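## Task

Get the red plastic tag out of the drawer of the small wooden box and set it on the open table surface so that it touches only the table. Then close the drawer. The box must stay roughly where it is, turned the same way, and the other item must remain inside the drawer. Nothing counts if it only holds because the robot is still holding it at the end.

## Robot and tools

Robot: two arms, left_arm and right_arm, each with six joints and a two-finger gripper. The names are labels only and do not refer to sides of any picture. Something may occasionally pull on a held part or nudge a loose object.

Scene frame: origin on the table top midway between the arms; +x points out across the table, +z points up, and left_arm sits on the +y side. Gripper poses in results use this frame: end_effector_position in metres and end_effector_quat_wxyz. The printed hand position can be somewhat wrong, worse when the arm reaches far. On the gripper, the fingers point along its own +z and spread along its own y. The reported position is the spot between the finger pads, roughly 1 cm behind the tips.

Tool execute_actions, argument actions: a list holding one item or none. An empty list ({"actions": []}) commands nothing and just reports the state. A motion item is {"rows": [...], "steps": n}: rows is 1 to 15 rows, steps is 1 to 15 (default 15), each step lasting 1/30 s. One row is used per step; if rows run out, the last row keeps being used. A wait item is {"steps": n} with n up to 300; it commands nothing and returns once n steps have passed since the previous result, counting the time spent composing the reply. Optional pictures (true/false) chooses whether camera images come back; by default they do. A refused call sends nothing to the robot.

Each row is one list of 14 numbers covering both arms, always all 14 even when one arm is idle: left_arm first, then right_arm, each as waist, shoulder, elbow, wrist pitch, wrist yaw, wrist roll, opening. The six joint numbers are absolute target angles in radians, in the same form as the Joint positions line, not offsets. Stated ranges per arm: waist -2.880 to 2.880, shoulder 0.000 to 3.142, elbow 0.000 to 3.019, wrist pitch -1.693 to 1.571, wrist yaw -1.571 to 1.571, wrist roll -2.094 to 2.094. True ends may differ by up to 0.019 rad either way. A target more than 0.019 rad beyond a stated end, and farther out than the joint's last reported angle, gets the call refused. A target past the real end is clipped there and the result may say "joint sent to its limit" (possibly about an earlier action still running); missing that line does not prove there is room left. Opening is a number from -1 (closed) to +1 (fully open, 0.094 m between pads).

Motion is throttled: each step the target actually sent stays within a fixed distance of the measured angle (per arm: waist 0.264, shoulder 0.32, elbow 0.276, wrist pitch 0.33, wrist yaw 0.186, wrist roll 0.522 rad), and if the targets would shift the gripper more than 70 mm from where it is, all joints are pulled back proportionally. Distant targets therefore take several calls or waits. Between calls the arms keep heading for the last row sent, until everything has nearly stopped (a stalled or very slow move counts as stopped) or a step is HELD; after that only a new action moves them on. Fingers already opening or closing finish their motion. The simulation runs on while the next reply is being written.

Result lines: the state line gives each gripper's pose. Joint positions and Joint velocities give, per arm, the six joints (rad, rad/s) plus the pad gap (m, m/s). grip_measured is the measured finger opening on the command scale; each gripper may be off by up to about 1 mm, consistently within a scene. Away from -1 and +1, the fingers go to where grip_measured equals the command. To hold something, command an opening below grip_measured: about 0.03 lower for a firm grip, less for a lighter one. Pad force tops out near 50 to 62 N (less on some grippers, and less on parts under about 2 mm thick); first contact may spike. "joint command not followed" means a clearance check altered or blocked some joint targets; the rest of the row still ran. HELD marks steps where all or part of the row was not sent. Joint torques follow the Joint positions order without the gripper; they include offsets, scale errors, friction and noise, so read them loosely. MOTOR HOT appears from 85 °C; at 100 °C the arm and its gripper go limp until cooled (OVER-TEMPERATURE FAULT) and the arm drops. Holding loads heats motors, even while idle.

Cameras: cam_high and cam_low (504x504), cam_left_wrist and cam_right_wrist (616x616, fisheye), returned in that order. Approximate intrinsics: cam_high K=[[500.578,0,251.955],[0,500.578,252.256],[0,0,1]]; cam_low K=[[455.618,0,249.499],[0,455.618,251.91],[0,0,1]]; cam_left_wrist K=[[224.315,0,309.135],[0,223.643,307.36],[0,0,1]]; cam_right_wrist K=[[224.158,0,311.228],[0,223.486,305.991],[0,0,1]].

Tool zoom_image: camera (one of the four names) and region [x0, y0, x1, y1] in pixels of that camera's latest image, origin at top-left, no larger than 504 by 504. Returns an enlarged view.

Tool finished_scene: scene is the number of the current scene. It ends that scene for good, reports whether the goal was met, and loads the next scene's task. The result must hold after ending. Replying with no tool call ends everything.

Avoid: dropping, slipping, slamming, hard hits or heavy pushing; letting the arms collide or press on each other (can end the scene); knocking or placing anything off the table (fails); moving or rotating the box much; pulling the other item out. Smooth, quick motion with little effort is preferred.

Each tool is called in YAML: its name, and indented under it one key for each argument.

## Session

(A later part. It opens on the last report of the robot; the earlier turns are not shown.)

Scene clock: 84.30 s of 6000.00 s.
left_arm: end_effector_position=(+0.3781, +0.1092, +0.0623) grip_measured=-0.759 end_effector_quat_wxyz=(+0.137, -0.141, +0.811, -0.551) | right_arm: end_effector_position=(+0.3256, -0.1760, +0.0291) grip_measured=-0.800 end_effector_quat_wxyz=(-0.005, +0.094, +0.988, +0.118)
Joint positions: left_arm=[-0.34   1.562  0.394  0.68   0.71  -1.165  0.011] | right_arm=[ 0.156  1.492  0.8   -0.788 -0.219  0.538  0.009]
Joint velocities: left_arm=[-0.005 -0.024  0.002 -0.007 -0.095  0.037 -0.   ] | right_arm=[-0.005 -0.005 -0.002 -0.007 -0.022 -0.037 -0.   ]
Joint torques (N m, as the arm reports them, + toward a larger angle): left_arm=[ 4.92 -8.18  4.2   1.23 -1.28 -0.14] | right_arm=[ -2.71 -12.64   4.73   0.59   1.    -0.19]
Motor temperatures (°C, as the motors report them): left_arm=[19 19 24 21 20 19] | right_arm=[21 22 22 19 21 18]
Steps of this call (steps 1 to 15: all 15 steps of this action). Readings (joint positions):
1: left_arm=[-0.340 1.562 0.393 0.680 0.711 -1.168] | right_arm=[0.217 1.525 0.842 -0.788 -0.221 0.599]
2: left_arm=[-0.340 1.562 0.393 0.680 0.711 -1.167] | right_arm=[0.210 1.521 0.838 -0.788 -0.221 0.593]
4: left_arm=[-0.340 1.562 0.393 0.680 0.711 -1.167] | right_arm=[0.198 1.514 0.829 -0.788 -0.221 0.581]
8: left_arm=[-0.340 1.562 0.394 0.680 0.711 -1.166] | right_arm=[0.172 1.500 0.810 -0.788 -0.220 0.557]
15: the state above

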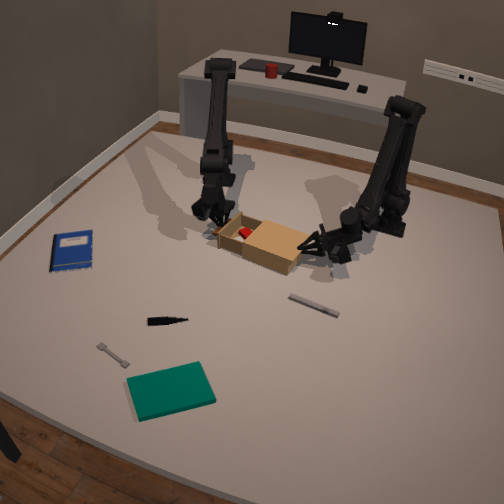

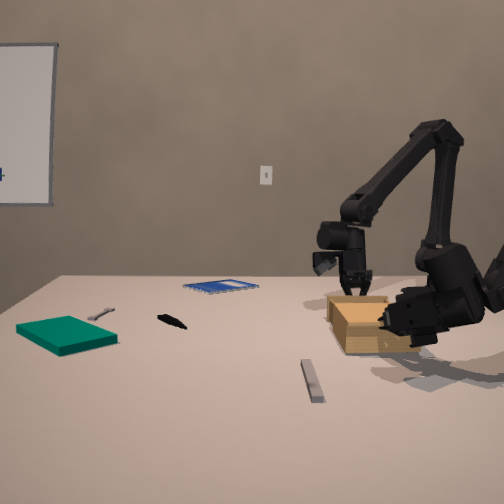

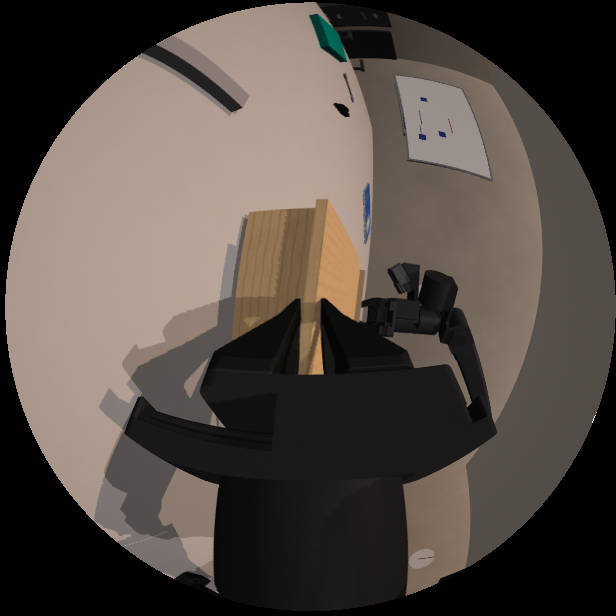

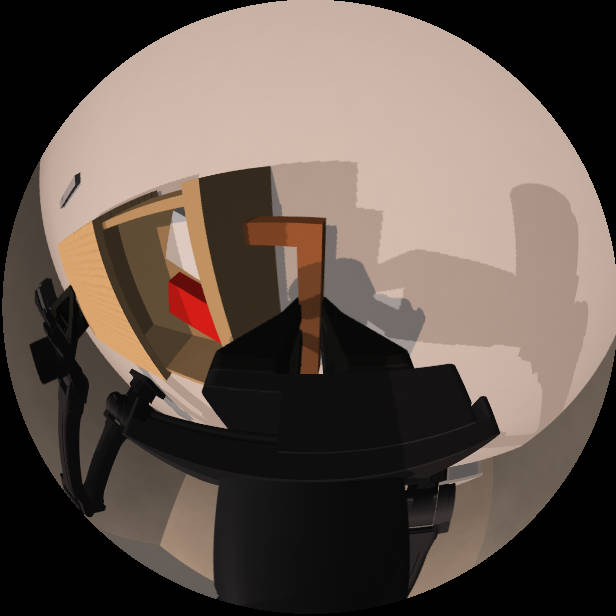

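execute_actions:
  actions:
    - {"rows":[[-0.32,1.565,0.40,0.67,0.70,-1.17,-0.85,0.145,1.485,0.80,-0.79,-0.21,0.535,-0.84],[-0.335,1.565,0.40,0.67,0.71,-1.17,-0.85,0.156,1.485,0.81,-0.79,-0.215,0.535,-0.8],[-0.335,1.565,0.40,0.67,0.71,-1.17,-0.85,0.16,1.485,0.81,-0.79,-0.215,0.535,-0.6],[-0.335,1.565,0.40,0.67,0.71,-1.17,-0.85,0.16,1.485,0.81,-0.79,-0.215,0.535,-0.55],[-0.335,1.565,0.40,0.67,0.71,-1.17,-0.85,0.16,1.485,0.81,-0.79,-0.215,0.535,-0.55],[-0.335,1.565,0.40,0.67,0.71,-1.17,-0.85,0.16,1.485,0.81,-0.79,-0.215,0.535,-0.55],[-0.335,1.565,0.40,0.67,0.71,-1.17,-0.85,0.155,1.45,0.81,-0.79,-0.215,0.535,-0.55],[-0.335,1.565,0.40,0.67,0.71,-1.17,-0.85,0.15,1.41,0.81,-0.8,-0.215,0.535,-0.55],[-0.335,1.565,0.40,0.67,0.71,-1.17,-0.85,0.145,1.37,0.81,-0.81,-0.215,0.535,-0.55],[-0.335,1.565,0.40,0.67,0.71,-1.17,-0.85,0.14,1.33,0.81,-0.82,-0.215,0.535,-0.55],[-0.335,1.565,0.40,0.67,0.71,-1.17,-0.85,0.14,1.29,0.81,-0.83,-0.215,0.535,-0.55],[-0.335,1.565,0.40,0.67,0.71,-1.17,-0.85,0.14,1.25,0.81,-0.85,-0.215,0.535,-0.55]],"steps":15}
  pictures: false

execute_actions:
  actions:
    - {"rows":[[-0.335,1.565,0.40,0.67,0.71,-1.17,-0.85,0.16,1.25,0.88,-0.9,-0.2,0.56,-0.3],[-0.335,1.565,0.40,0.67,0.71,-1.17,-0.85,0.19,1.27,0.93,-0.95,-0.17,0.6,-0.3],[-0.335,1.565,0.40,0.67,0.71,-1.17,-0.85,0.22,1.3,0.98,-1.0,-0.14,0.64,-0.3],[-0.335,1.565,0.40,0.67,0.71,-1.17,-0.85,0.26,1.33,1.03,-1.04,-0.11,0.68,-0.3],[-0.335,1.565,0.40,0.67,0.71,-1.17,-0.85,0.30,1.36,1.07,-1.08,-0.08,0.72,-0.3],[-0.335,1.565,0.40,0.67,0.71,-1.17,-0.85,0.34,1.4,1.11,-1.12,-0.05,0.75,-0.3],[-0.335,1.565,0.40,0.67,0.71,-1.17,-0.85,0.37,1.43,1.14,-1.15,-0.02,0.78,-0.3],[-0.335,1.565,0.40,0.67,0.71,-1.17,-0.85,0.39,1.46,1.15,-1.17,0,0.79,-0.3],[-0.335,1.565,0.40,0.67,0.71,-1.17,-0.85,0.405,1.495,1.15,-1.185,0,0.79,-0.3]],"steps":15}
  pictures: false

execute_actions:
  actions:
    - {"steps":15}

Scene clock: 89.13 s of 6000.00 s.
left_arm: end_effector_position=(+0.3783, +0.1089, +0.0633) grip_measured=-0.772 end_effector_quat_wxyz=(+0.140, -0.137, +0.811, -0.551) | right_arm: end_effector_position=(+0.3312, -0.1781, +0.1079) grip_measured=-0.552 end_effector_quat_wxyz=(+0.079, +0.087, +0.981, +0.155)
Joint positions: left_arm=[-0.34   1.561  0.395  0.681  0.713 -1.157  0.011] | right_arm=[ 0.146  1.266  0.8   -0.829 -0.217  0.537  0.021]
Joint velocities: left_arm=[ 0.005  0.005  0.012 -0.012 -0.066 -0.051 -0.001] | right_arm=[-0.034 -0.943 -0.017 -0.051  0.037 -0.095 -0.001]
Joint torques (N m, as the arm reports them, + toward a larger angle): left_arm=[ 0.45 -8.05  4.22  1.15  0.13 -0.03] | right_arm=[ 0.54 -5.13  8.26  0.42  0.04 -0.01]
Motor temperatures (°C, as the motors report them): left_arm=[19 19 24 21 20 19] | right_arm=[21 22 22 19 21 18]
Steps of this call (steps 1 to 15: the robot went on to your last target; steps 16 to 90: nothing new was sent; then 1.33 s passed at rest; steps 91 to 105: all 15 steps of this action). Readings (joint positions):
91: left_arm=[-0.340 1.562 0.394 0.680 0.713 -1.162] | right_arm=[0.156 1.492 0.800 -0.788 -0.222 0.537]
92: left_arm=[-0.340 1.562 0.394 0.680 0.716 -1.159] | right_arm=[0.156 1.492 0.800 -0.788 -0.223 0.537]
94: left_arm=[-0.340 1.562 0.394 0.681 0.714 -1.157] | right_arm=[0.157 1.492 0.800 -0.788 -0.219 0.537]
98: left_arm=[-0.340 1.561 0.395 0.681 0.713 -1.157] | right_arm=[0.157 1.486 0.800 -0.788 -0.217 0.537]
105: the state above

Scene clock: 89.63 s of 6000.00 s.
left_arm: end_effector_position=(+0.3783, +0.1089, +0.0633) grip_measured=-0.772 end_effector_quat_wxyz=(+0.140, -0.137, +0.811, -0.551) | right_arm: end_effector_position=(+0.3338, -0.0874, +0.1261) grip_measured=-0.302 end_effector_quat_wxyz=(+0.009, +0.072, +0.997, +0.011)
Joint positions: left_arm=[-0.34   1.561  0.395  0.681  0.713 -1.157  0.011] | right_arm=[ 0.432  1.513  1.135 -1.166 -0.005  0.76   0.033]
Joint velocities: left_arm=[ 0.005 -0.015 -0.002 -0.017 -0.11   0.022 -0.   ] | right_arm=[-0.132  0.044 -0.002 -0.051  0.007  0.154  0.001]
Joint torques (N m, as the arm reports them, + toward a larger angle): left_arm=[ 0.4  -8.29  4.21  1.16  0.13 -0.03] | right_arm=[ -0.92 -14.49   8.67  -0.17   0.25   0.17]
Motor temperatures (°C, as the motors report them): left_arm=[19 19 24 21 20 19] | right_arm=[21 22 22 19 21 18]
Steps of this call (steps 1 to 15: all 15 steps of this action). Readings (joint positions):
1: left_arm=[-0.340 1.561 0.395 0.681 0.713 -1.157] | right_arm=[0.146 1.240 0.805 -0.841 -0.210 0.539]
2: left_arm=[-0.340 1.561 0.395 0.681 0.713 -1.157] | right_arm=[0.151 1.228 0.820 -0.871 -0.190 0.548]
4: left_arm=[-0.340 1.561 0.395 0.681 0.713 -1.157] | right_arm=[0.178 1.244 0.880 -0.953 -0.133 0.584]
8: left_arm=[-0.340 1.561 0.395 0.681 0.713 -1.157] | right_arm=[0.314 1.373 1.067 -1.098 -0.020 0.685]
15: the state above

Scene clock: 90.13 s of 6000.00 s.
left_arm: end_effector_position=(+0.3783, +0.1089, +0.0633) grip_measured=-0.772 end_effector_quat_wxyz=(+0.140, -0.137, +0.811, -0.551) | right_arm: end_effector_position=(+0.3396, -0.0975, +0.1265) grip_measured=-0.302 end_effector_quat_wxyz=(+0.009, +0.096, +0.995, +0.009)
Joint positions: left_arm=[-0.34   1.561  0.395  0.681  0.713 -1.157  0.011] | right_arm=[ 0.407  1.512  1.135 -1.17  -0.002  0.781  0.033]
Joint velocities: left_arm=[ 0.005 -0.005 -0.007  0.002  0.007  0.022 -0.001] | right_arm=[-0.005 -0.005 -0.022 -0.012 -0.037 -0.007  0.001]
Joint torques (N m, as the arm reports them, + toward a larger angle): left_arm=[ 0.38 -8.1   4.2   1.18  0.12 -0.03] | right_arm=[  0.38 -14.19   8.57  -0.09   0.17   0.12]
Motor temperatures (°C, as the motors report them): left_arm=[19 19 24 21 20 19] | right_arm=[21 22 22 19 21 18]
Steps of this call (steps 1 to 15: the robot went on to your last target). Readings (joint positions):
1: left_arm=[-0.340 1.561 0.395 0.681 0.713 -1.157] | right_arm=[0.428 1.513 1.135 -1.168 -0.004 0.764]
2: left_arm=[-0.340 1.561 0.395 0.681 0.713 -1.157] | right_arm=[0.423 1.513 1.135 -1.169 -0.003 0.768]
4: left_arm=[-0.340 1.561 0.395 0.681 0.713 -1.157] | right_arm=[0.413 1.512 1.135 -1.170 -0.002 0.773]
8: left_arm=[-0.340 1.561 0.395 0.681 0.713 -1.157] | right_arm=[0.407 1.512 1.135 -1.170 -0.002 0.778]
15: the state above

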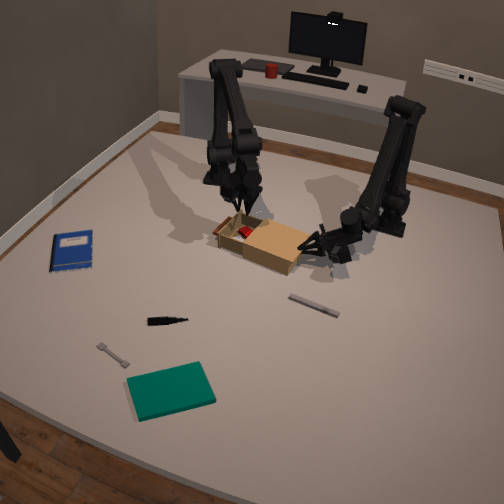

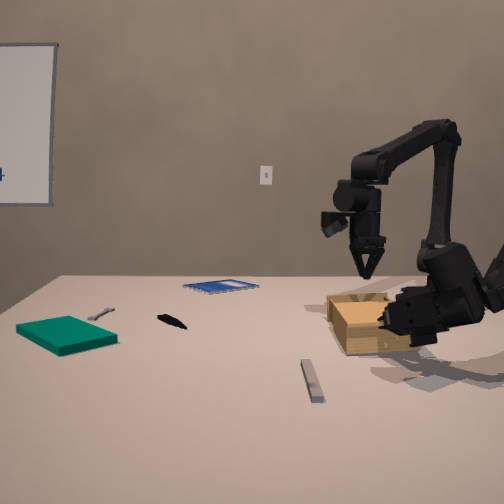

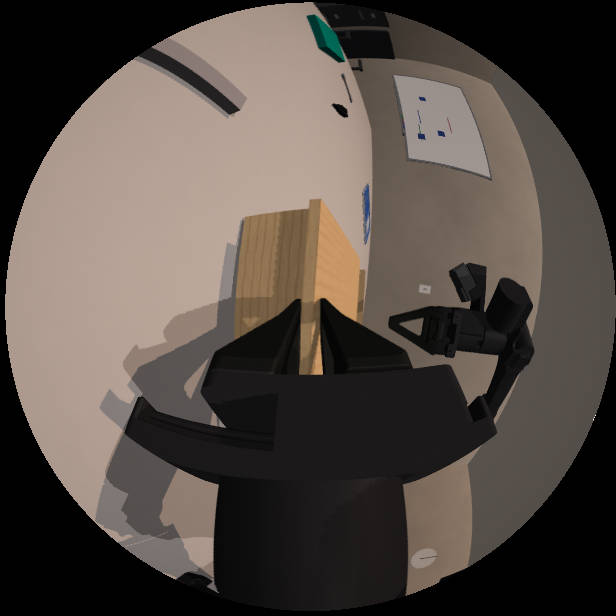

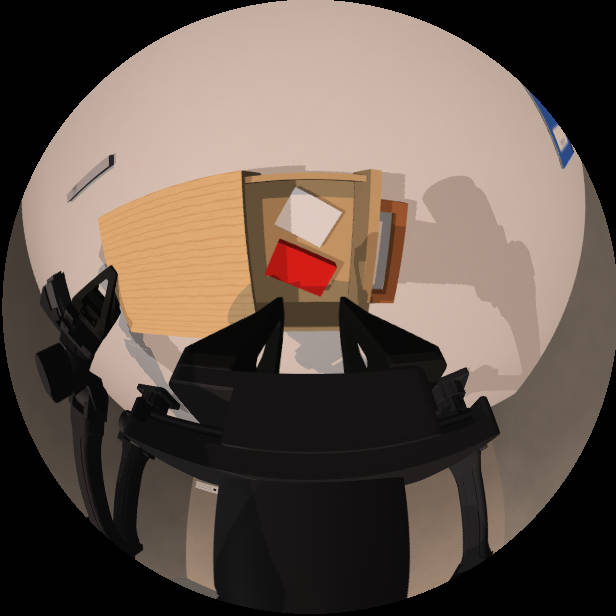

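execute_actions:
  actions:
    - {"rows":[[-0.335,1.565,0.40,0.67,0.71,-1.17,-0.85,0.43,1.51,1.12,-1.13,0,0.3,0.0],[-0.335,1.565,0.40,0.67,0.71,-1.17,-0.85,0.445,1.52,1.10,-1.1,0,-0.1,0.0],[-0.335,1.565,0.40,0.67,0.71,-1.17,-0.85,0.46,1.54,1.08,-1.07,0,-0.37,0.0],[-0.335,1.565,0.40,0.67,0.71,-1.17,-0.85,0.462,1.562,1.065,-1.05,0,-0.37,0.0]],"steps":15}
  pictures: false

execute_actions:
  actions:
    - {"steps":20}

Scene clock: 95.40 s of 6000.00 s.
left_arm: end_effector_position=(+0.3783, +0.1089, +0.0633) grip_measured=-0.772 end_effector_quat_wxyz=(+0.140, -0.137, +0.811, -0.551) | right_arm: end_effector_position=(+0.3201, -0.0802, +0.0802) grip_measured=-0.002 end_effector_quat_wxyz=(+0.001, -0.449, +0.894, +0.001)
Joint positions: left_arm=[-0.34   1.561  0.395  0.681  0.713 -1.157  0.011] | right_arm=[ 0.467  1.564  1.062 -1.067 -0.001 -0.282  0.047]
Joint velocities: left_arm=[-0.005 -0.015  0.022  0.002 -0.007 -0.007  0.001] | right_arm=[-0.005 -0.005 -0.002  0.012 -0.037 -0.52   0.001]
Joint torques (N m, as the arm reports them, + toward a larger angle): left_arm=[ 0.41 -8.11  4.2   1.17  0.11 -0.04] | right_arm=[  0.51 -12.51   7.33   1.4    0.05  -0.07]
Motor temperatures (°C, as the motors report them): left_arm=[19 19 24 21 20 19] | right_arm=[21 22 23 19 21 18]
Steps of this call (steps 1 to 15: the robot went on to your last target; steps 16 to 90: nothing new was sent; then 1.77 s passed at rest; steps 91 to 105: all 15 steps of this action). Readings (joint positions):
91: left_arm=[-0.340 1.561 0.395 0.681 0.713 -1.157] | right_arm=[0.407 1.512 1.134 -1.166 -0.001 0.710]
92: left_arm=[-0.340 1.561 0.395 0.681 0.713 -1.157] | right_arm=[0.410 1.512 1.129 -1.152 -0.001 0.612]
94: left_arm=[-0.340 1.561 0.395 0.681 0.713 -1.157] | right_arm=[0.424 1.514 1.106 -1.107 -0.001 0.415]
98: left_arm=[-0.340 1.561 0.395 0.681 0.713 -1.157] | right_arm=[0.461 1.545 1.070 -1.072 -0.001 0.025]
105: the state above

Scene clock: 96.07 s of 6000.00 s.
left_arm: end_effector_position=(+0.3783, +0.1089, +0.0633) grip_measured=-0.772 end_effector_quat_wxyz=(+0.140, -0.137, +0.811, -0.551) | right_arm: end_effector_position=(+0.3201, -0.0802, +0.0802) grip_measured=-0.002 end_effector_quat_wxyz=(+0.001, -0.484, +0.875, +0.001)
Joint positions: left_arm=[-0.34   1.561  0.395  0.681  0.713 -1.157  0.011] | right_arm=[ 0.467  1.564  1.062 -1.067 -0.001 -0.361  0.047]
Joint velocities: left_arm=[-0.005  0.005 -0.007 -0.007 -0.022  0.007 -0.   ] | right_arm=[-0.005  0.005  0.002  0.002 -0.022 -0.051 -0.   ]
Joint torques (N m, as the arm reports them, + toward a larger angle): left_arm=[ 0.31 -8.16  4.21  1.15  0.11 -0.02] | right_arm=[  0.22 -12.52   7.43   1.46   0.04  -0.03]
Motor temperatures (°C, as the motors report them): left_arm=[19 19 24 21 20 19] | right_arm=[21 22 23 19 21 18]
Steps of this call (steps 1 to 20: the robot went on to your last target). Readings (joint positions):
1: left_arm=[-0.340 1.561 0.395 0.681 0.713 -1.157] | right_arm=[0.467 1.564 1.062 -1.067 -0.001 -0.298]
2: left_arm=[-0.340 1.561 0.395 0.681 0.713 -1.157] | right_arm=[0.467 1.564 1.062 -1.067 -0.001 -0.311]
4: left_arm=[-0.340 1.561 0.395 0.681 0.713 -1.157] | right_arm=[0.467 1.564 1.062 -1.067 -0.001 -0.329]
8: left_arm=[-0.340 1.561 0.395 0.681 0.713 -1.157] | right_arm=[0.467 1.564 1.062 -1.067 -0.001 -0.348]
20: the state above

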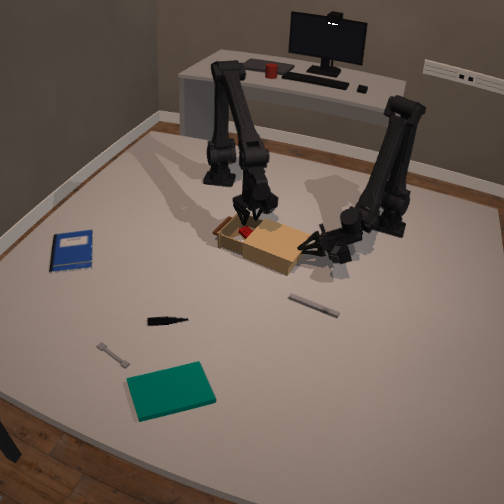

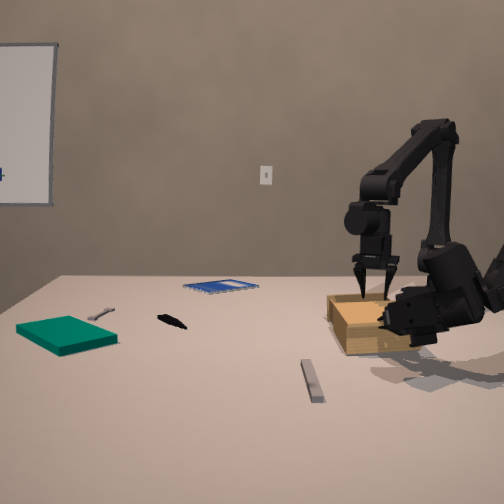

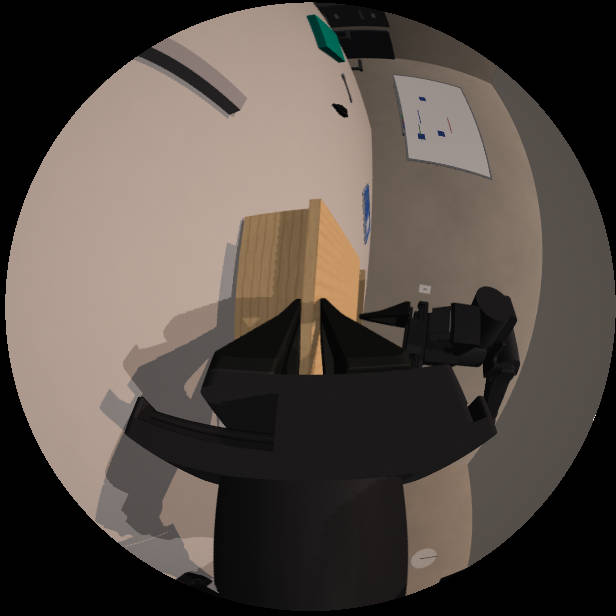

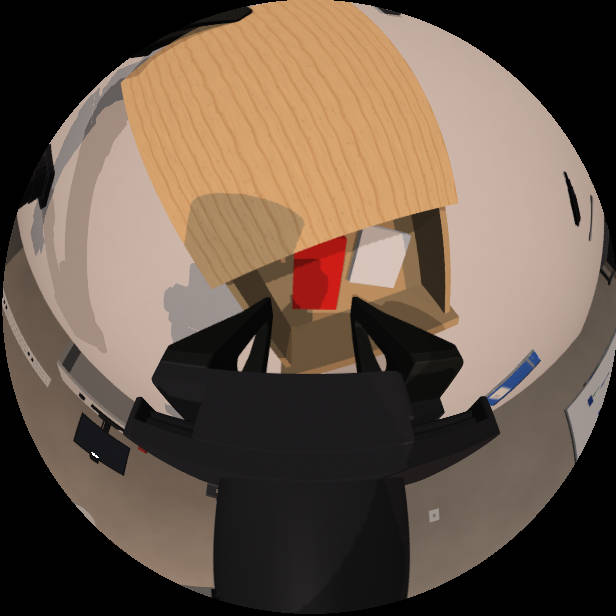

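execute_actions:
  actions:
    - {"rows":[[-0.335,1.565,0.40,0.67,0.71,-1.17,-0.85,0.445,1.56,1.05,-1.045,0,-0.38,-0.06],[-0.335,1.565,0.40,0.67,0.71,-1.17,-0.85,0.445,1.565,1.045,-1.04,0,-0.38,-0.06],[-0.335,1.565,0.40,0.67,0.71,-1.17,-0.85,0.445,1.57,1.04,-1.03,0,-0.38,-0.06],[-0.335,1.565,0.40,0.67,0.71,-1.17,-0.85,0.445,1.576,1.035,-1.017,0,-0.38,-0.06],[-0.335,1.565,0.40,0.67,0.71,-1.17,-0.85,0.445,1.583,1.029,-1.003,0,-0.38,-0.06],[-0.335,1.565,0.40,0.67,0.71,-1.17,-0.85,0.445,1.59,1.023,-0.99,0,-0.38,-0.06],[-0.335,1.565,0.40,0.67,0.71,-1.17,-0.85,0.445,1.597,1.017,-0.976,0,-0.38,-0.06],[-0.335,1.565,0.40,0.67,0.71,-1.17,-0.85,0.445,1.604,1.011,-0.962,0,-0.38,-0.06],[-0.335,1.565,0.40,0.67,0.71,-1.17,-0.85,0.445,1.611,1.005,-0.948,0,-0.38,-0.06],[-0.335,1.565,0.40,0.67,0.71,-1.17,-0.85,0.445,1.618,0.999,-0.934,0,-0.38,-0.06]],"steps":15}

Scene clock: 99.30 s of 6000.00 s.
left_arm: end_effector_position=(+0.3783, +0.1089, +0.0633) grip_measured=-0.772 end_effector_quat_wxyz=(+0.140, -0.137, +0.811, -0.551) | right_arm: end_effector_position=(+0.3218, -0.0881, +0.0405) grip_measured=-0.058 end_effector_quat_wxyz=(+0.002, -0.481, +0.877, +0.001)
Joint positions: left_arm=[-0.34   1.561  0.395  0.681  0.713 -1.157  0.011] | right_arm=[ 0.449  1.613  1.    -0.953 -0.001 -0.371  0.044]
Joint velocities: left_arm=[-0.005 -0.005  0.002  0.012  0.051 -0.022 -0.   ] | right_arm=[-0.005  0.073 -0.032  0.017 -0.081 -0.022 -0.   ]
Joint torques (N m, as the arm reports them, + toward a larger angle): left_arm=[ 0.44 -8.17  4.18  1.19  0.13 -0.04] | right_arm=[ -0.06 -12.68   6.74   1.59   0.04  -0.08]
Motor temperatures (°C, as the motors report them): left_arm=[19 19 24 21 20 19] | right_arm=[21 22 23 19 21 18]
Steps of this call (steps 1 to 15: the robot went on to your last target; steps 16 to 82: nothing new was sent; steps 83 to 97: all 15 steps of this action). Readings (joint positions):
83: left_arm=[-0.340 1.561 0.395 0.681 0.713 -1.157] | right_arm=[0.466 1.564 1.061 -1.066 -0.001 -0.363]
84: left_arm=[-0.340 1.561 0.395 0.681 0.713 -1.157] | right_arm=[0.464 1.564 1.060 -1.062 -0.001 -0.365]
86: left_arm=[-0.340 1.561 0.395 0.681 0.713 -1.157] | right_arm=[0.458 1.564 1.051 -1.050 -0.001 -0.368]
90: left_arm=[-0.340 1.561 0.395 0.681 0.713 -1.157] | right_arm=[0.449 1.571 1.028 -1.005 -0.001 -0.370]
97: the state above

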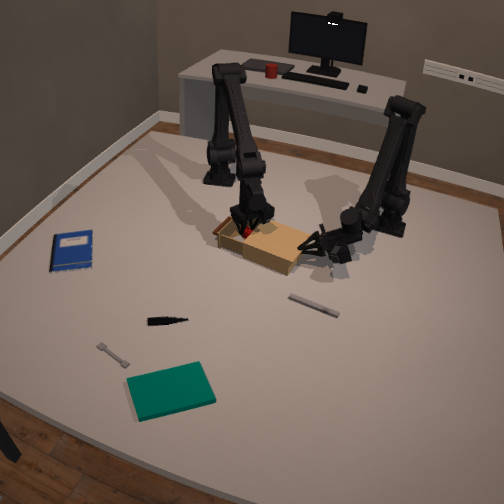

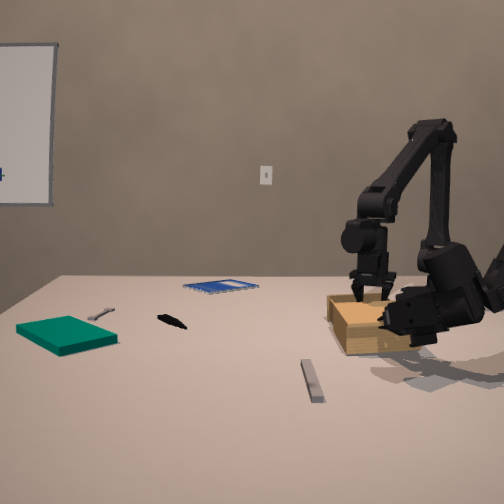

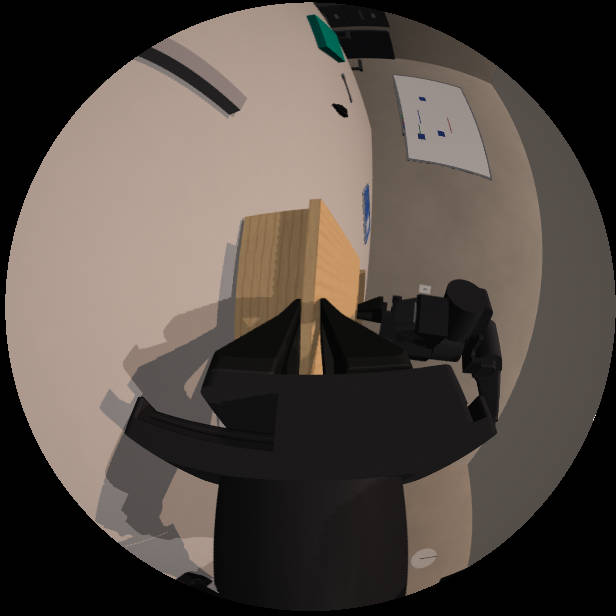

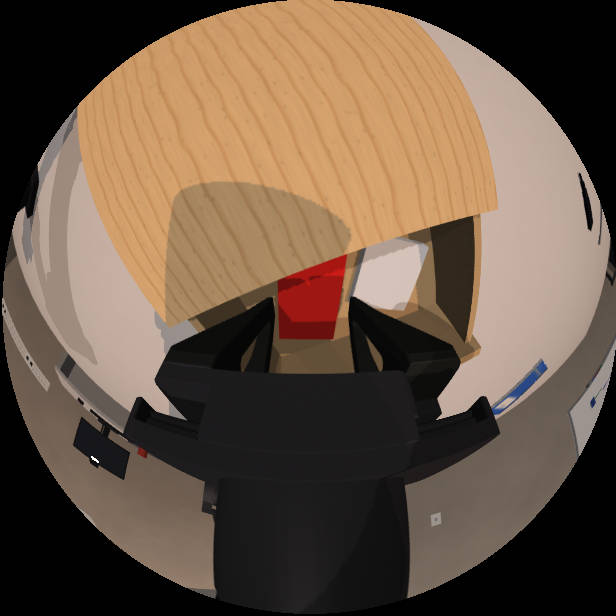

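Well centred. Descend to the floor.

execute_actions:
  actions:
    - {"rows":[[-0.335,1.565,0.40,0.67,0.71,-1.17,-0.85,0.445,1.624,0.992,-0.922,0,-0.38,-0.08],[-0.335,1.565,0.40,0.67,0.71,-1.17,-0.85,0.445,1.63,0.986,-0.91,0,-0.38,-0.08],[-0.335,1.565,0.40,0.67,0.71,-1.17,-0.85,0.445,1.636,0.98,-0.898,0,-0.38,-0.08],[-0.335,1.565,0.40,0.67,0.71,-1.17,-0.85,0.445,1.642,0.974,-0.886,0,-0.38,-0.08],[-0.335,1.565,0.40,0.67,0.71,-1.17,-0.85,0.445,1.648,0.97,-0.876,0,-0.38,-0.08]],"steps":15}

Scene clock: 100.93 s of 6000.00 s.
left_arm: end_effector_position=(+0.3781, +0.1086, +0.0643) grip_measured=-0.772 end_effector_quat_wxyz=(+0.142, -0.132, +0.811, -0.552) | right_arm: end_effector_position=(+0.3243, -0.0863, +0.0300) grip_measured=-0.078 end_effector_quat_wxyz=(+0.014, -0.481, +0.877, +0.002)
Joint positions: left_arm=[-0.34   1.56   0.395  0.682  0.715 -1.149  0.011] | right_arm=[ 0.449  1.624  0.981 -0.898 -0.001 -0.372  0.043]
Joint velocities: left_arm=[-0.015 -0.005  0.002 -0.012 -0.022 -0.051 -0.   ] | right_arm=[ 0.015 -0.024 -0.002  0.007 -0.066  0.022  0.001]
Joint torques (N m, as the arm reports them, + toward a larger angle): left_arm=[ 0.4  -7.88  4.21  1.12 -0.02 -0.1 ] | right_arm=[  0.53 -11.17   5.78   1.73   0.04  -0.05]
Motor temperatures (°C, as the motors report them): left_arm=[19 19 24 21 20 19] | right_arm=[21 22 23 19 21 18]
Steps of this call (steps 1 to 15: the robot went on to your last target; steps 16 to 34: nothing new was sent; steps 35 to 49: all 15 steps of this action). Readings (joint positions):
35: left_arm=[-0.340 1.561 0.395 0.681 0.713 -1.157] | right_arm=[0.449 1.615 0.999 -0.949 -0.001 -0.372]
36: left_arm=[-0.340 1.561 0.395 0.681 0.713 -1.157] | right_arm=[0.449 1.615 0.997 -0.942 -0.001 -0.372]
38: left_arm=[-0.340 1.561 0.395 0.681 0.713 -1.157] | right_arm=[0.449 1.615 0.991 -0.923 -0.001 -0.372]
42: left_arm=[-0.340 1.561 0.395 0.682 0.715 -1.153] | right_arm=[0.449 1.624 0.981 -0.899 -0.001 -0.372]
49: the state above

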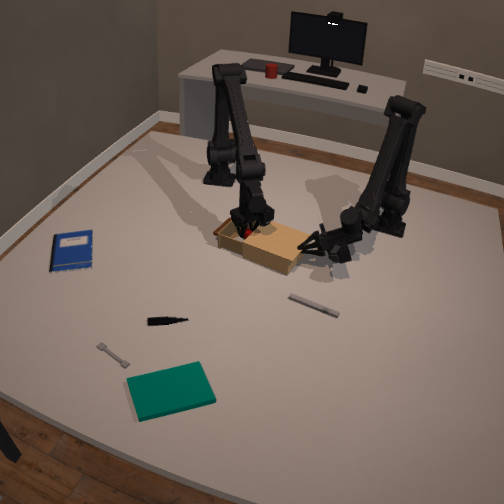

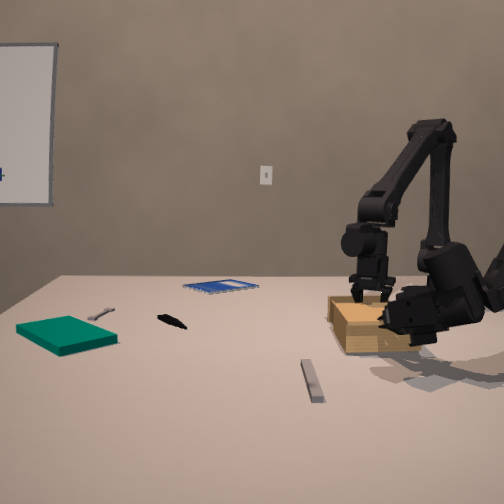

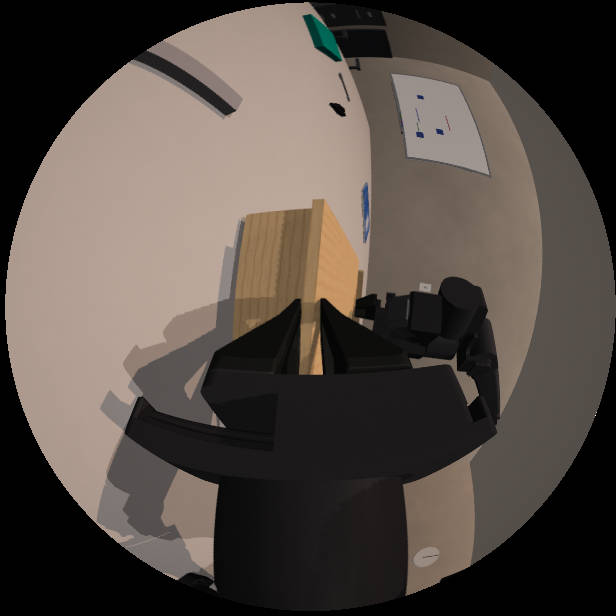

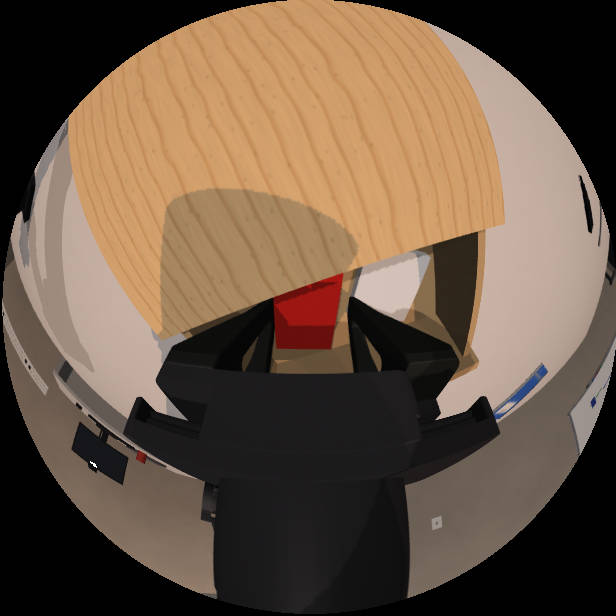

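execute_actions:
  actions:
    - {"rows":[[-0.335,1.565,0.40,0.67,0.71,-1.15,-0.85,0.445,1.645,0.97,-0.90,0,-0.38,-0.12],[-0.335,1.565,0.40,0.67,0.71,-1.15,-0.85,0.445,1.645,0.97,-0.90,0,-0.38,-0.12],[-0.335,1.565,0.40,0.67,0.71,-1.15,-0.85,0.445,1.645,0.97,-0.90,0,-0.38,-0.15],[-0.335,1.565,0.40,0.67,0.71,-1.15,-0.85,0.445,1.645,0.97,-0.90,0,-0.38,-0.15],[-0.335,1.565,0.40,0.67,0.71,-1.15,-0.85,0.445,1.645,0.97,-0.90,0,-0.38,-0.18],[-0.335,1.565,0.40,0.67,0.71,-1.15,-0.85,0.445,1.645,0.97,-0.90,0,-0.38,-0.18],[-0.335,1.565,0.40,0.67,0.71,-1.15,-0.85,0.445,1.645,0.97,-0.90,0,-0.38,-0.21],[-0.335,1.565,0.40,0.67,0.71,-1.15,-0.85,0.445,1.645,0.97,-0.90,0,-0.38,-0.21],[-0.335,1.565,0.40,0.67,0.71,-1.15,-0.85,0.445,1.645,0.97,-0.90,0,-0.38,-0.24],[-0.335,1.565,0.40,0.67,0.71,-1.15,-0.85,0.445,1.645,0.97,-0.90,0,-0.38,-0.27],[-0.335,1.565,0.40,0.67,0.71,-1.15,-0.85,0.445,1.645,0.97,-0.90,0,-0.38,-0.30]],"steps":15}

Scene clock: 103.37 s of 6000.00 s.
left_arm: end_effector_position=(+0.3781, +0.1086, +0.0643) grip_measured=-0.772 end_effector_quat_wxyz=(+0.145, -0.128, +0.812, -0.551) | right_arm: end_effector_position=(+0.3243, -0.0863, +0.0300) grip_measured=-0.276 end_effector_quat_wxyz=(+0.014, -0.481, +0.877, +0.002)
Joint positions: left_arm=[-0.34   1.56   0.395  0.682  0.715 -1.139  0.011] | right_arm=[ 0.449  1.624  0.981 -0.898 -0.001 -0.372  0.034]
Joint velocities: left_arm=[-0.024 -0.005  0.002 -0.002  0.066 -0.022 -0.001] | right_arm=[-0.005 -0.005  0.012  0.012 -0.081 -0.037  0.   ]
Joint torques (N m, as the arm reports them, + toward a larger angle): left_arm=[ 0.52 -7.99  4.22  1.09 -0.03 -0.02] | right_arm=[  0.29 -11.4    5.79   0.6    0.05  -0.05]
Motor temperatures (°C, as the motors report them): left_arm=[19 19 24 21 20 19] | right_arm=[21 22 22 19 21 18]
Steps of this call (steps 1 to 15: the robot went on to your last target; steps 16 to 58: nothing new was sent; steps 59 to 73: all 15 steps of this action). Readings (joint positions):
59: left_arm=[-0.340 1.560 0.395 0.682 0.715 -1.146] | right_arm=[0.449 1.624 0.981 -0.898 -0.001 -0.372]
60: left_arm=[-0.340 1.560 0.395 0.682 0.715 -1.144] | right_arm=[0.449 1.624 0.981 -0.898 -0.001 -0.372]
62: left_arm=[-0.340 1.560 0.395 0.682 0.715 -1.141] | right_arm=[0.449 1.624 0.981 -0.898 -0.001 -0.372]
66: left_arm=[-0.340 1.560 0.395 0.682 0.715 -1.139] | right_arm=[0.449 1.624 0.981 -0.898 -0.001 -0.372]
73: the state above

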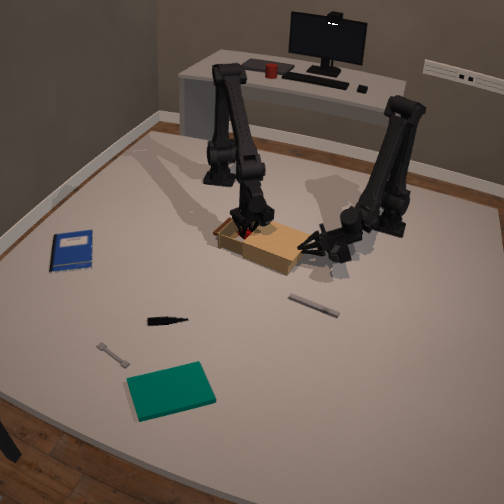

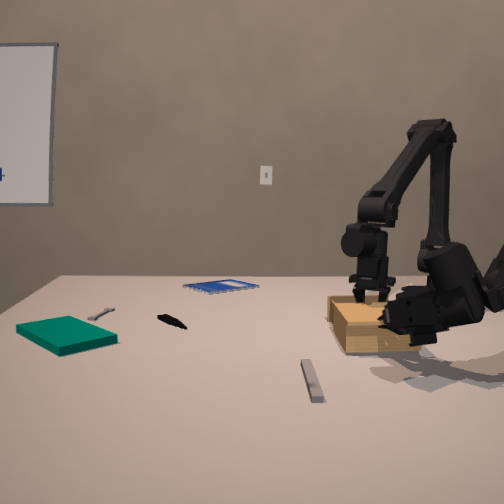

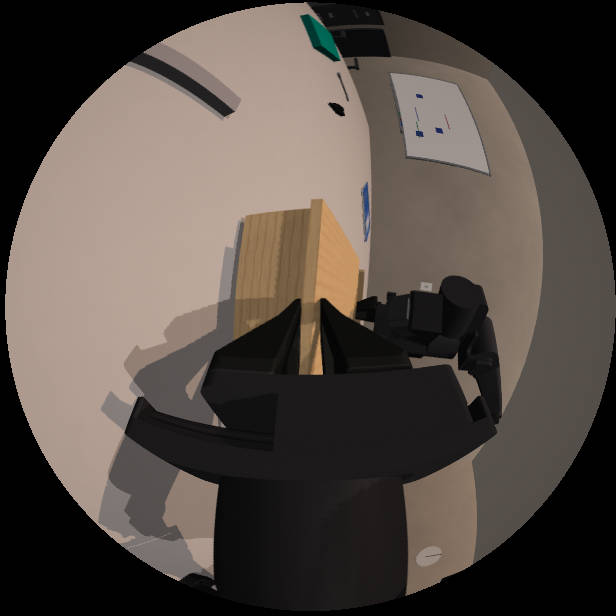

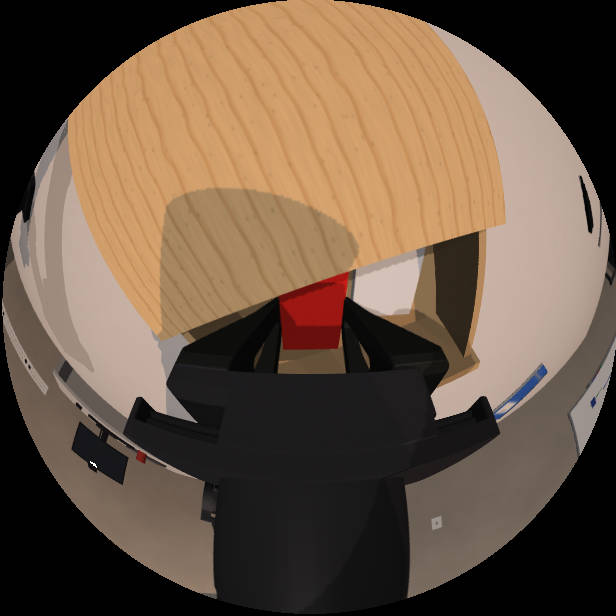

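execute_actions:
  actions:
    - {"rows":[[-0.335,1.565,0.40,0.67,0.71,-1.14,-0.85,0.44,1.61,1.0,-0.925,0,-0.38,-0.31],[-0.335,1.565,0.40,0.67,0.71,-1.14,-0.85,0.435,1.595,1.01,-0.945,0,-0.38,-0.31],[-0.335,1.565,0.40,0.67,0.71,-1.14,-0.85,0.43,1.585,1.016,-0.962,0,-0.38,-0.31],[-0.335,1.565,0.40,0.67,0.71,-1.14,-0.85,0.43,1.575,1.022,-0.979,0,-0.38,-0.31],[-0.335,1.565,0.40,0.67,0.71,-1.14,-0.85,0.43,1.565,1.027,-0.995,0,-0.38,-0.31],[-0.335,1.565,0.40,0.67,0.71,-1.14,-0.85,0.43,1.555,1.033,-1.011,0,-0.38,-0.31],[-0.335,1.565,0.40,0.67,0.71,-1.14,-0.85,0.43,1.545,1.038,-1.027,0,-0.38,-0.31],[-0.335,1.565,0.40,0.67,0.71,-1.14,-0.85,0.43,1.535,1.044,-1.043,0,-0.38,-0.31],[-0.335,1.565,0.40,0.67,0.71,-1.14,-0.85,0.43,1.525,1.049,-1.059,0,-0.38,-0.31],[-0.335,1.565,0.40,0.67,0.71,-1.14,-0.85,0.43,1.515,1.055,-1.075,0,-0.38,-0.31],[-0.335,1.565,0.40,0.67,0.71,-1.14,-0.85,0.43,1.505,1.06,-1.091,0,-0.38,-0.31],[-0.335,1.565,0.40,0.67,0.71,-1.14,-0.85,0.43,1.495,1.066,-1.107,0,-0.38,-0.31],[-0.335,1.565,0.40,0.67,0.71,-1.14,-0.85,0.43,1.48,1.075,-1.125,0,-0.38,-0.31]],"steps":15}
  pictures: false

execute_actions:
  actions:
    - {"steps":10}

Scene clock: 106.93 s of 6000.00 s.
left_arm: end_effector_position=(+0.3783, +0.1086, +0.0642) grip_measured=-0.779 end_effector_quat_wxyz=(+0.146, -0.127, +0.812, -0.551) | right_arm: end_effector_position=(+0.3102, -0.1017, +0.0876) grip_measured=-0.276 end_effector_quat_wxyz=(-0.005, -0.476, +0.879, +0.002)
Joint positions: left_arm=[-0.34   1.56   0.395  0.682  0.714 -1.137  0.01 ] | right_arm=[ 0.437  1.511  1.023 -1.093 -0.004 -0.373  0.034]
Joint velocities: left_arm=[-0.005 -0.005 -0.007  0.007 -0.022 -0.007  0.   ] | right_arm=[-0.015 -0.337  0.115 -0.256 -0.007 -0.051 -0.001]
Joint torques (N m, as the arm reports them, + toward a larger angle): left_arm=[ 0.56 -7.81  4.13  1.16  0.07  0.05] | right_arm=[ -0.37 -12.67  10.4   -0.16   0.15  -0.04]
Motor temperatures (°C, as the motors report them): left_arm=[19 19 24 21 20 19] | right_arm=[21 22 22 19 20 18]
Steps of this call (steps 1 to 15: the robot went on to your last target; steps 16 to 90: nothing new was sent; then 0.07 s passed at rest; steps 91 to 105: all 15 steps of this action). Readings (joint positions):
91: left_arm=[-0.340 1.560 0.395 0.682 0.715 -1.138] | right_arm=[0.449 1.624 0.981 -0.900 -0.001 -0.372]
92: left_arm=[-0.340 1.560 0.395 0.682 0.715 -1.137] | right_arm=[0.448 1.624 0.981 -0.906 -0.001 -0.372]
94: left_arm=[-0.340 1.560 0.395 0.682 0.714 -1.137] | right_arm=[0.445 1.619 0.981 -0.932 -0.001 -0.372]
98: left_arm=[-0.340 1.560 0.395 0.682 0.713 -1.137] | right_arm=[0.437 1.590 0.982 -0.993 -0.003 -0.373]
105: the state above

Scene clock: 107.27 s of 6000.00 s.
left_arm: end_effector_position=(+0.3783, +0.1086, +0.0642) grip_measured=-0.779 end_effector_quat_wxyz=(+0.146, -0.127, +0.812, -0.551) | right_arm: end_effector_position=(+0.3098, -0.1025, +0.0997) grip_measured=-0.276 end_effector_quat_wxyz=(+0.002, -0.476, +0.879, +0.002)
Joint positions: left_arm=[-0.34   1.56   0.395  0.682  0.714 -1.137  0.01 ] | right_arm=[ 0.437  1.485  1.029 -1.11  -0.003 -0.373  0.034]
Joint velocities: left_arm=[ 0.005 -0.015 -0.007 -0.012 -0.037 -0.007 -0.001] | right_arm=[ 0.024 -0.005  0.002  0.007 -0.007  0.007 -0.001]
Joint torques (N m, as the arm reports them, + toward a larger angle): left_arm=[ 0.45 -8.05  4.29  1.09  0.06  0.05] | right_arm=[  0.01 -12.18  10.68  -0.06   0.12  -0.04]
Motor temperatures (°C, as the motors report them): left_arm=[19 19 24 21 20 19] | right_arm=[21 22 23 19 20 18]
Steps of this call (steps 1 to 10: the robot went on to your last target). Readings (joint positions):
1: left_arm=[-0.340 1.560 0.395 0.682 0.714 -1.137] | right_arm=[0.437 1.501 1.026 -1.099 -0.003 -0.373]
2: left_arm=[-0.340 1.560 0.395 0.682 0.714 -1.137] | right_arm=[0.437 1.493 1.028 -1.104 -0.003 -0.373]
4: left_arm=[-0.340 1.560 0.395 0.682 0.714 -1.137] | right_arm=[0.437 1.485 1.029 -1.107 -0.003 -0.373]
8: left_arm=[-0.340 1.560 0.395 0.682 0.714 -1.137] | right_arm=[0.437 1.485 1.029 -1.110 -0.003 -0.373]
10: the state above

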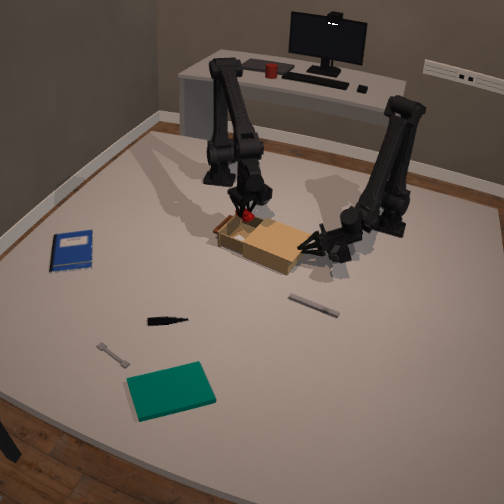

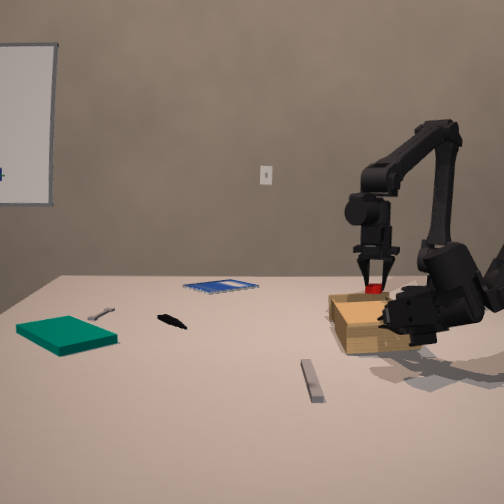

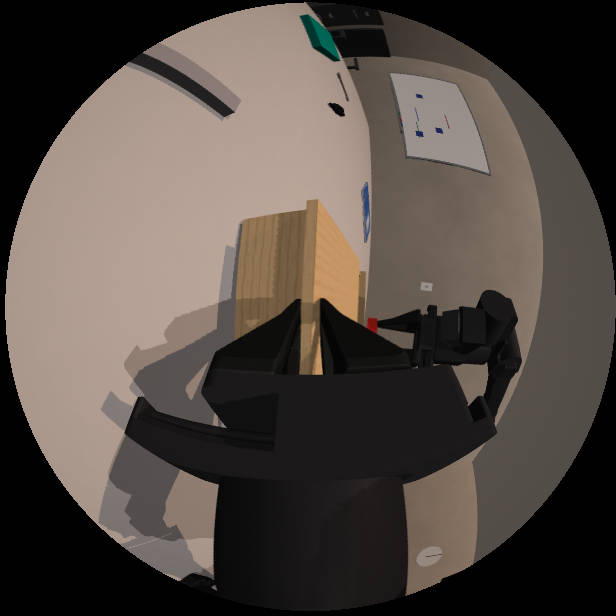

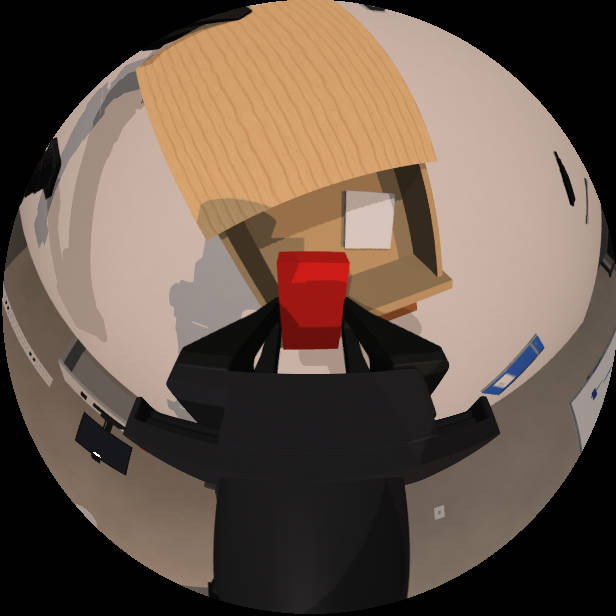

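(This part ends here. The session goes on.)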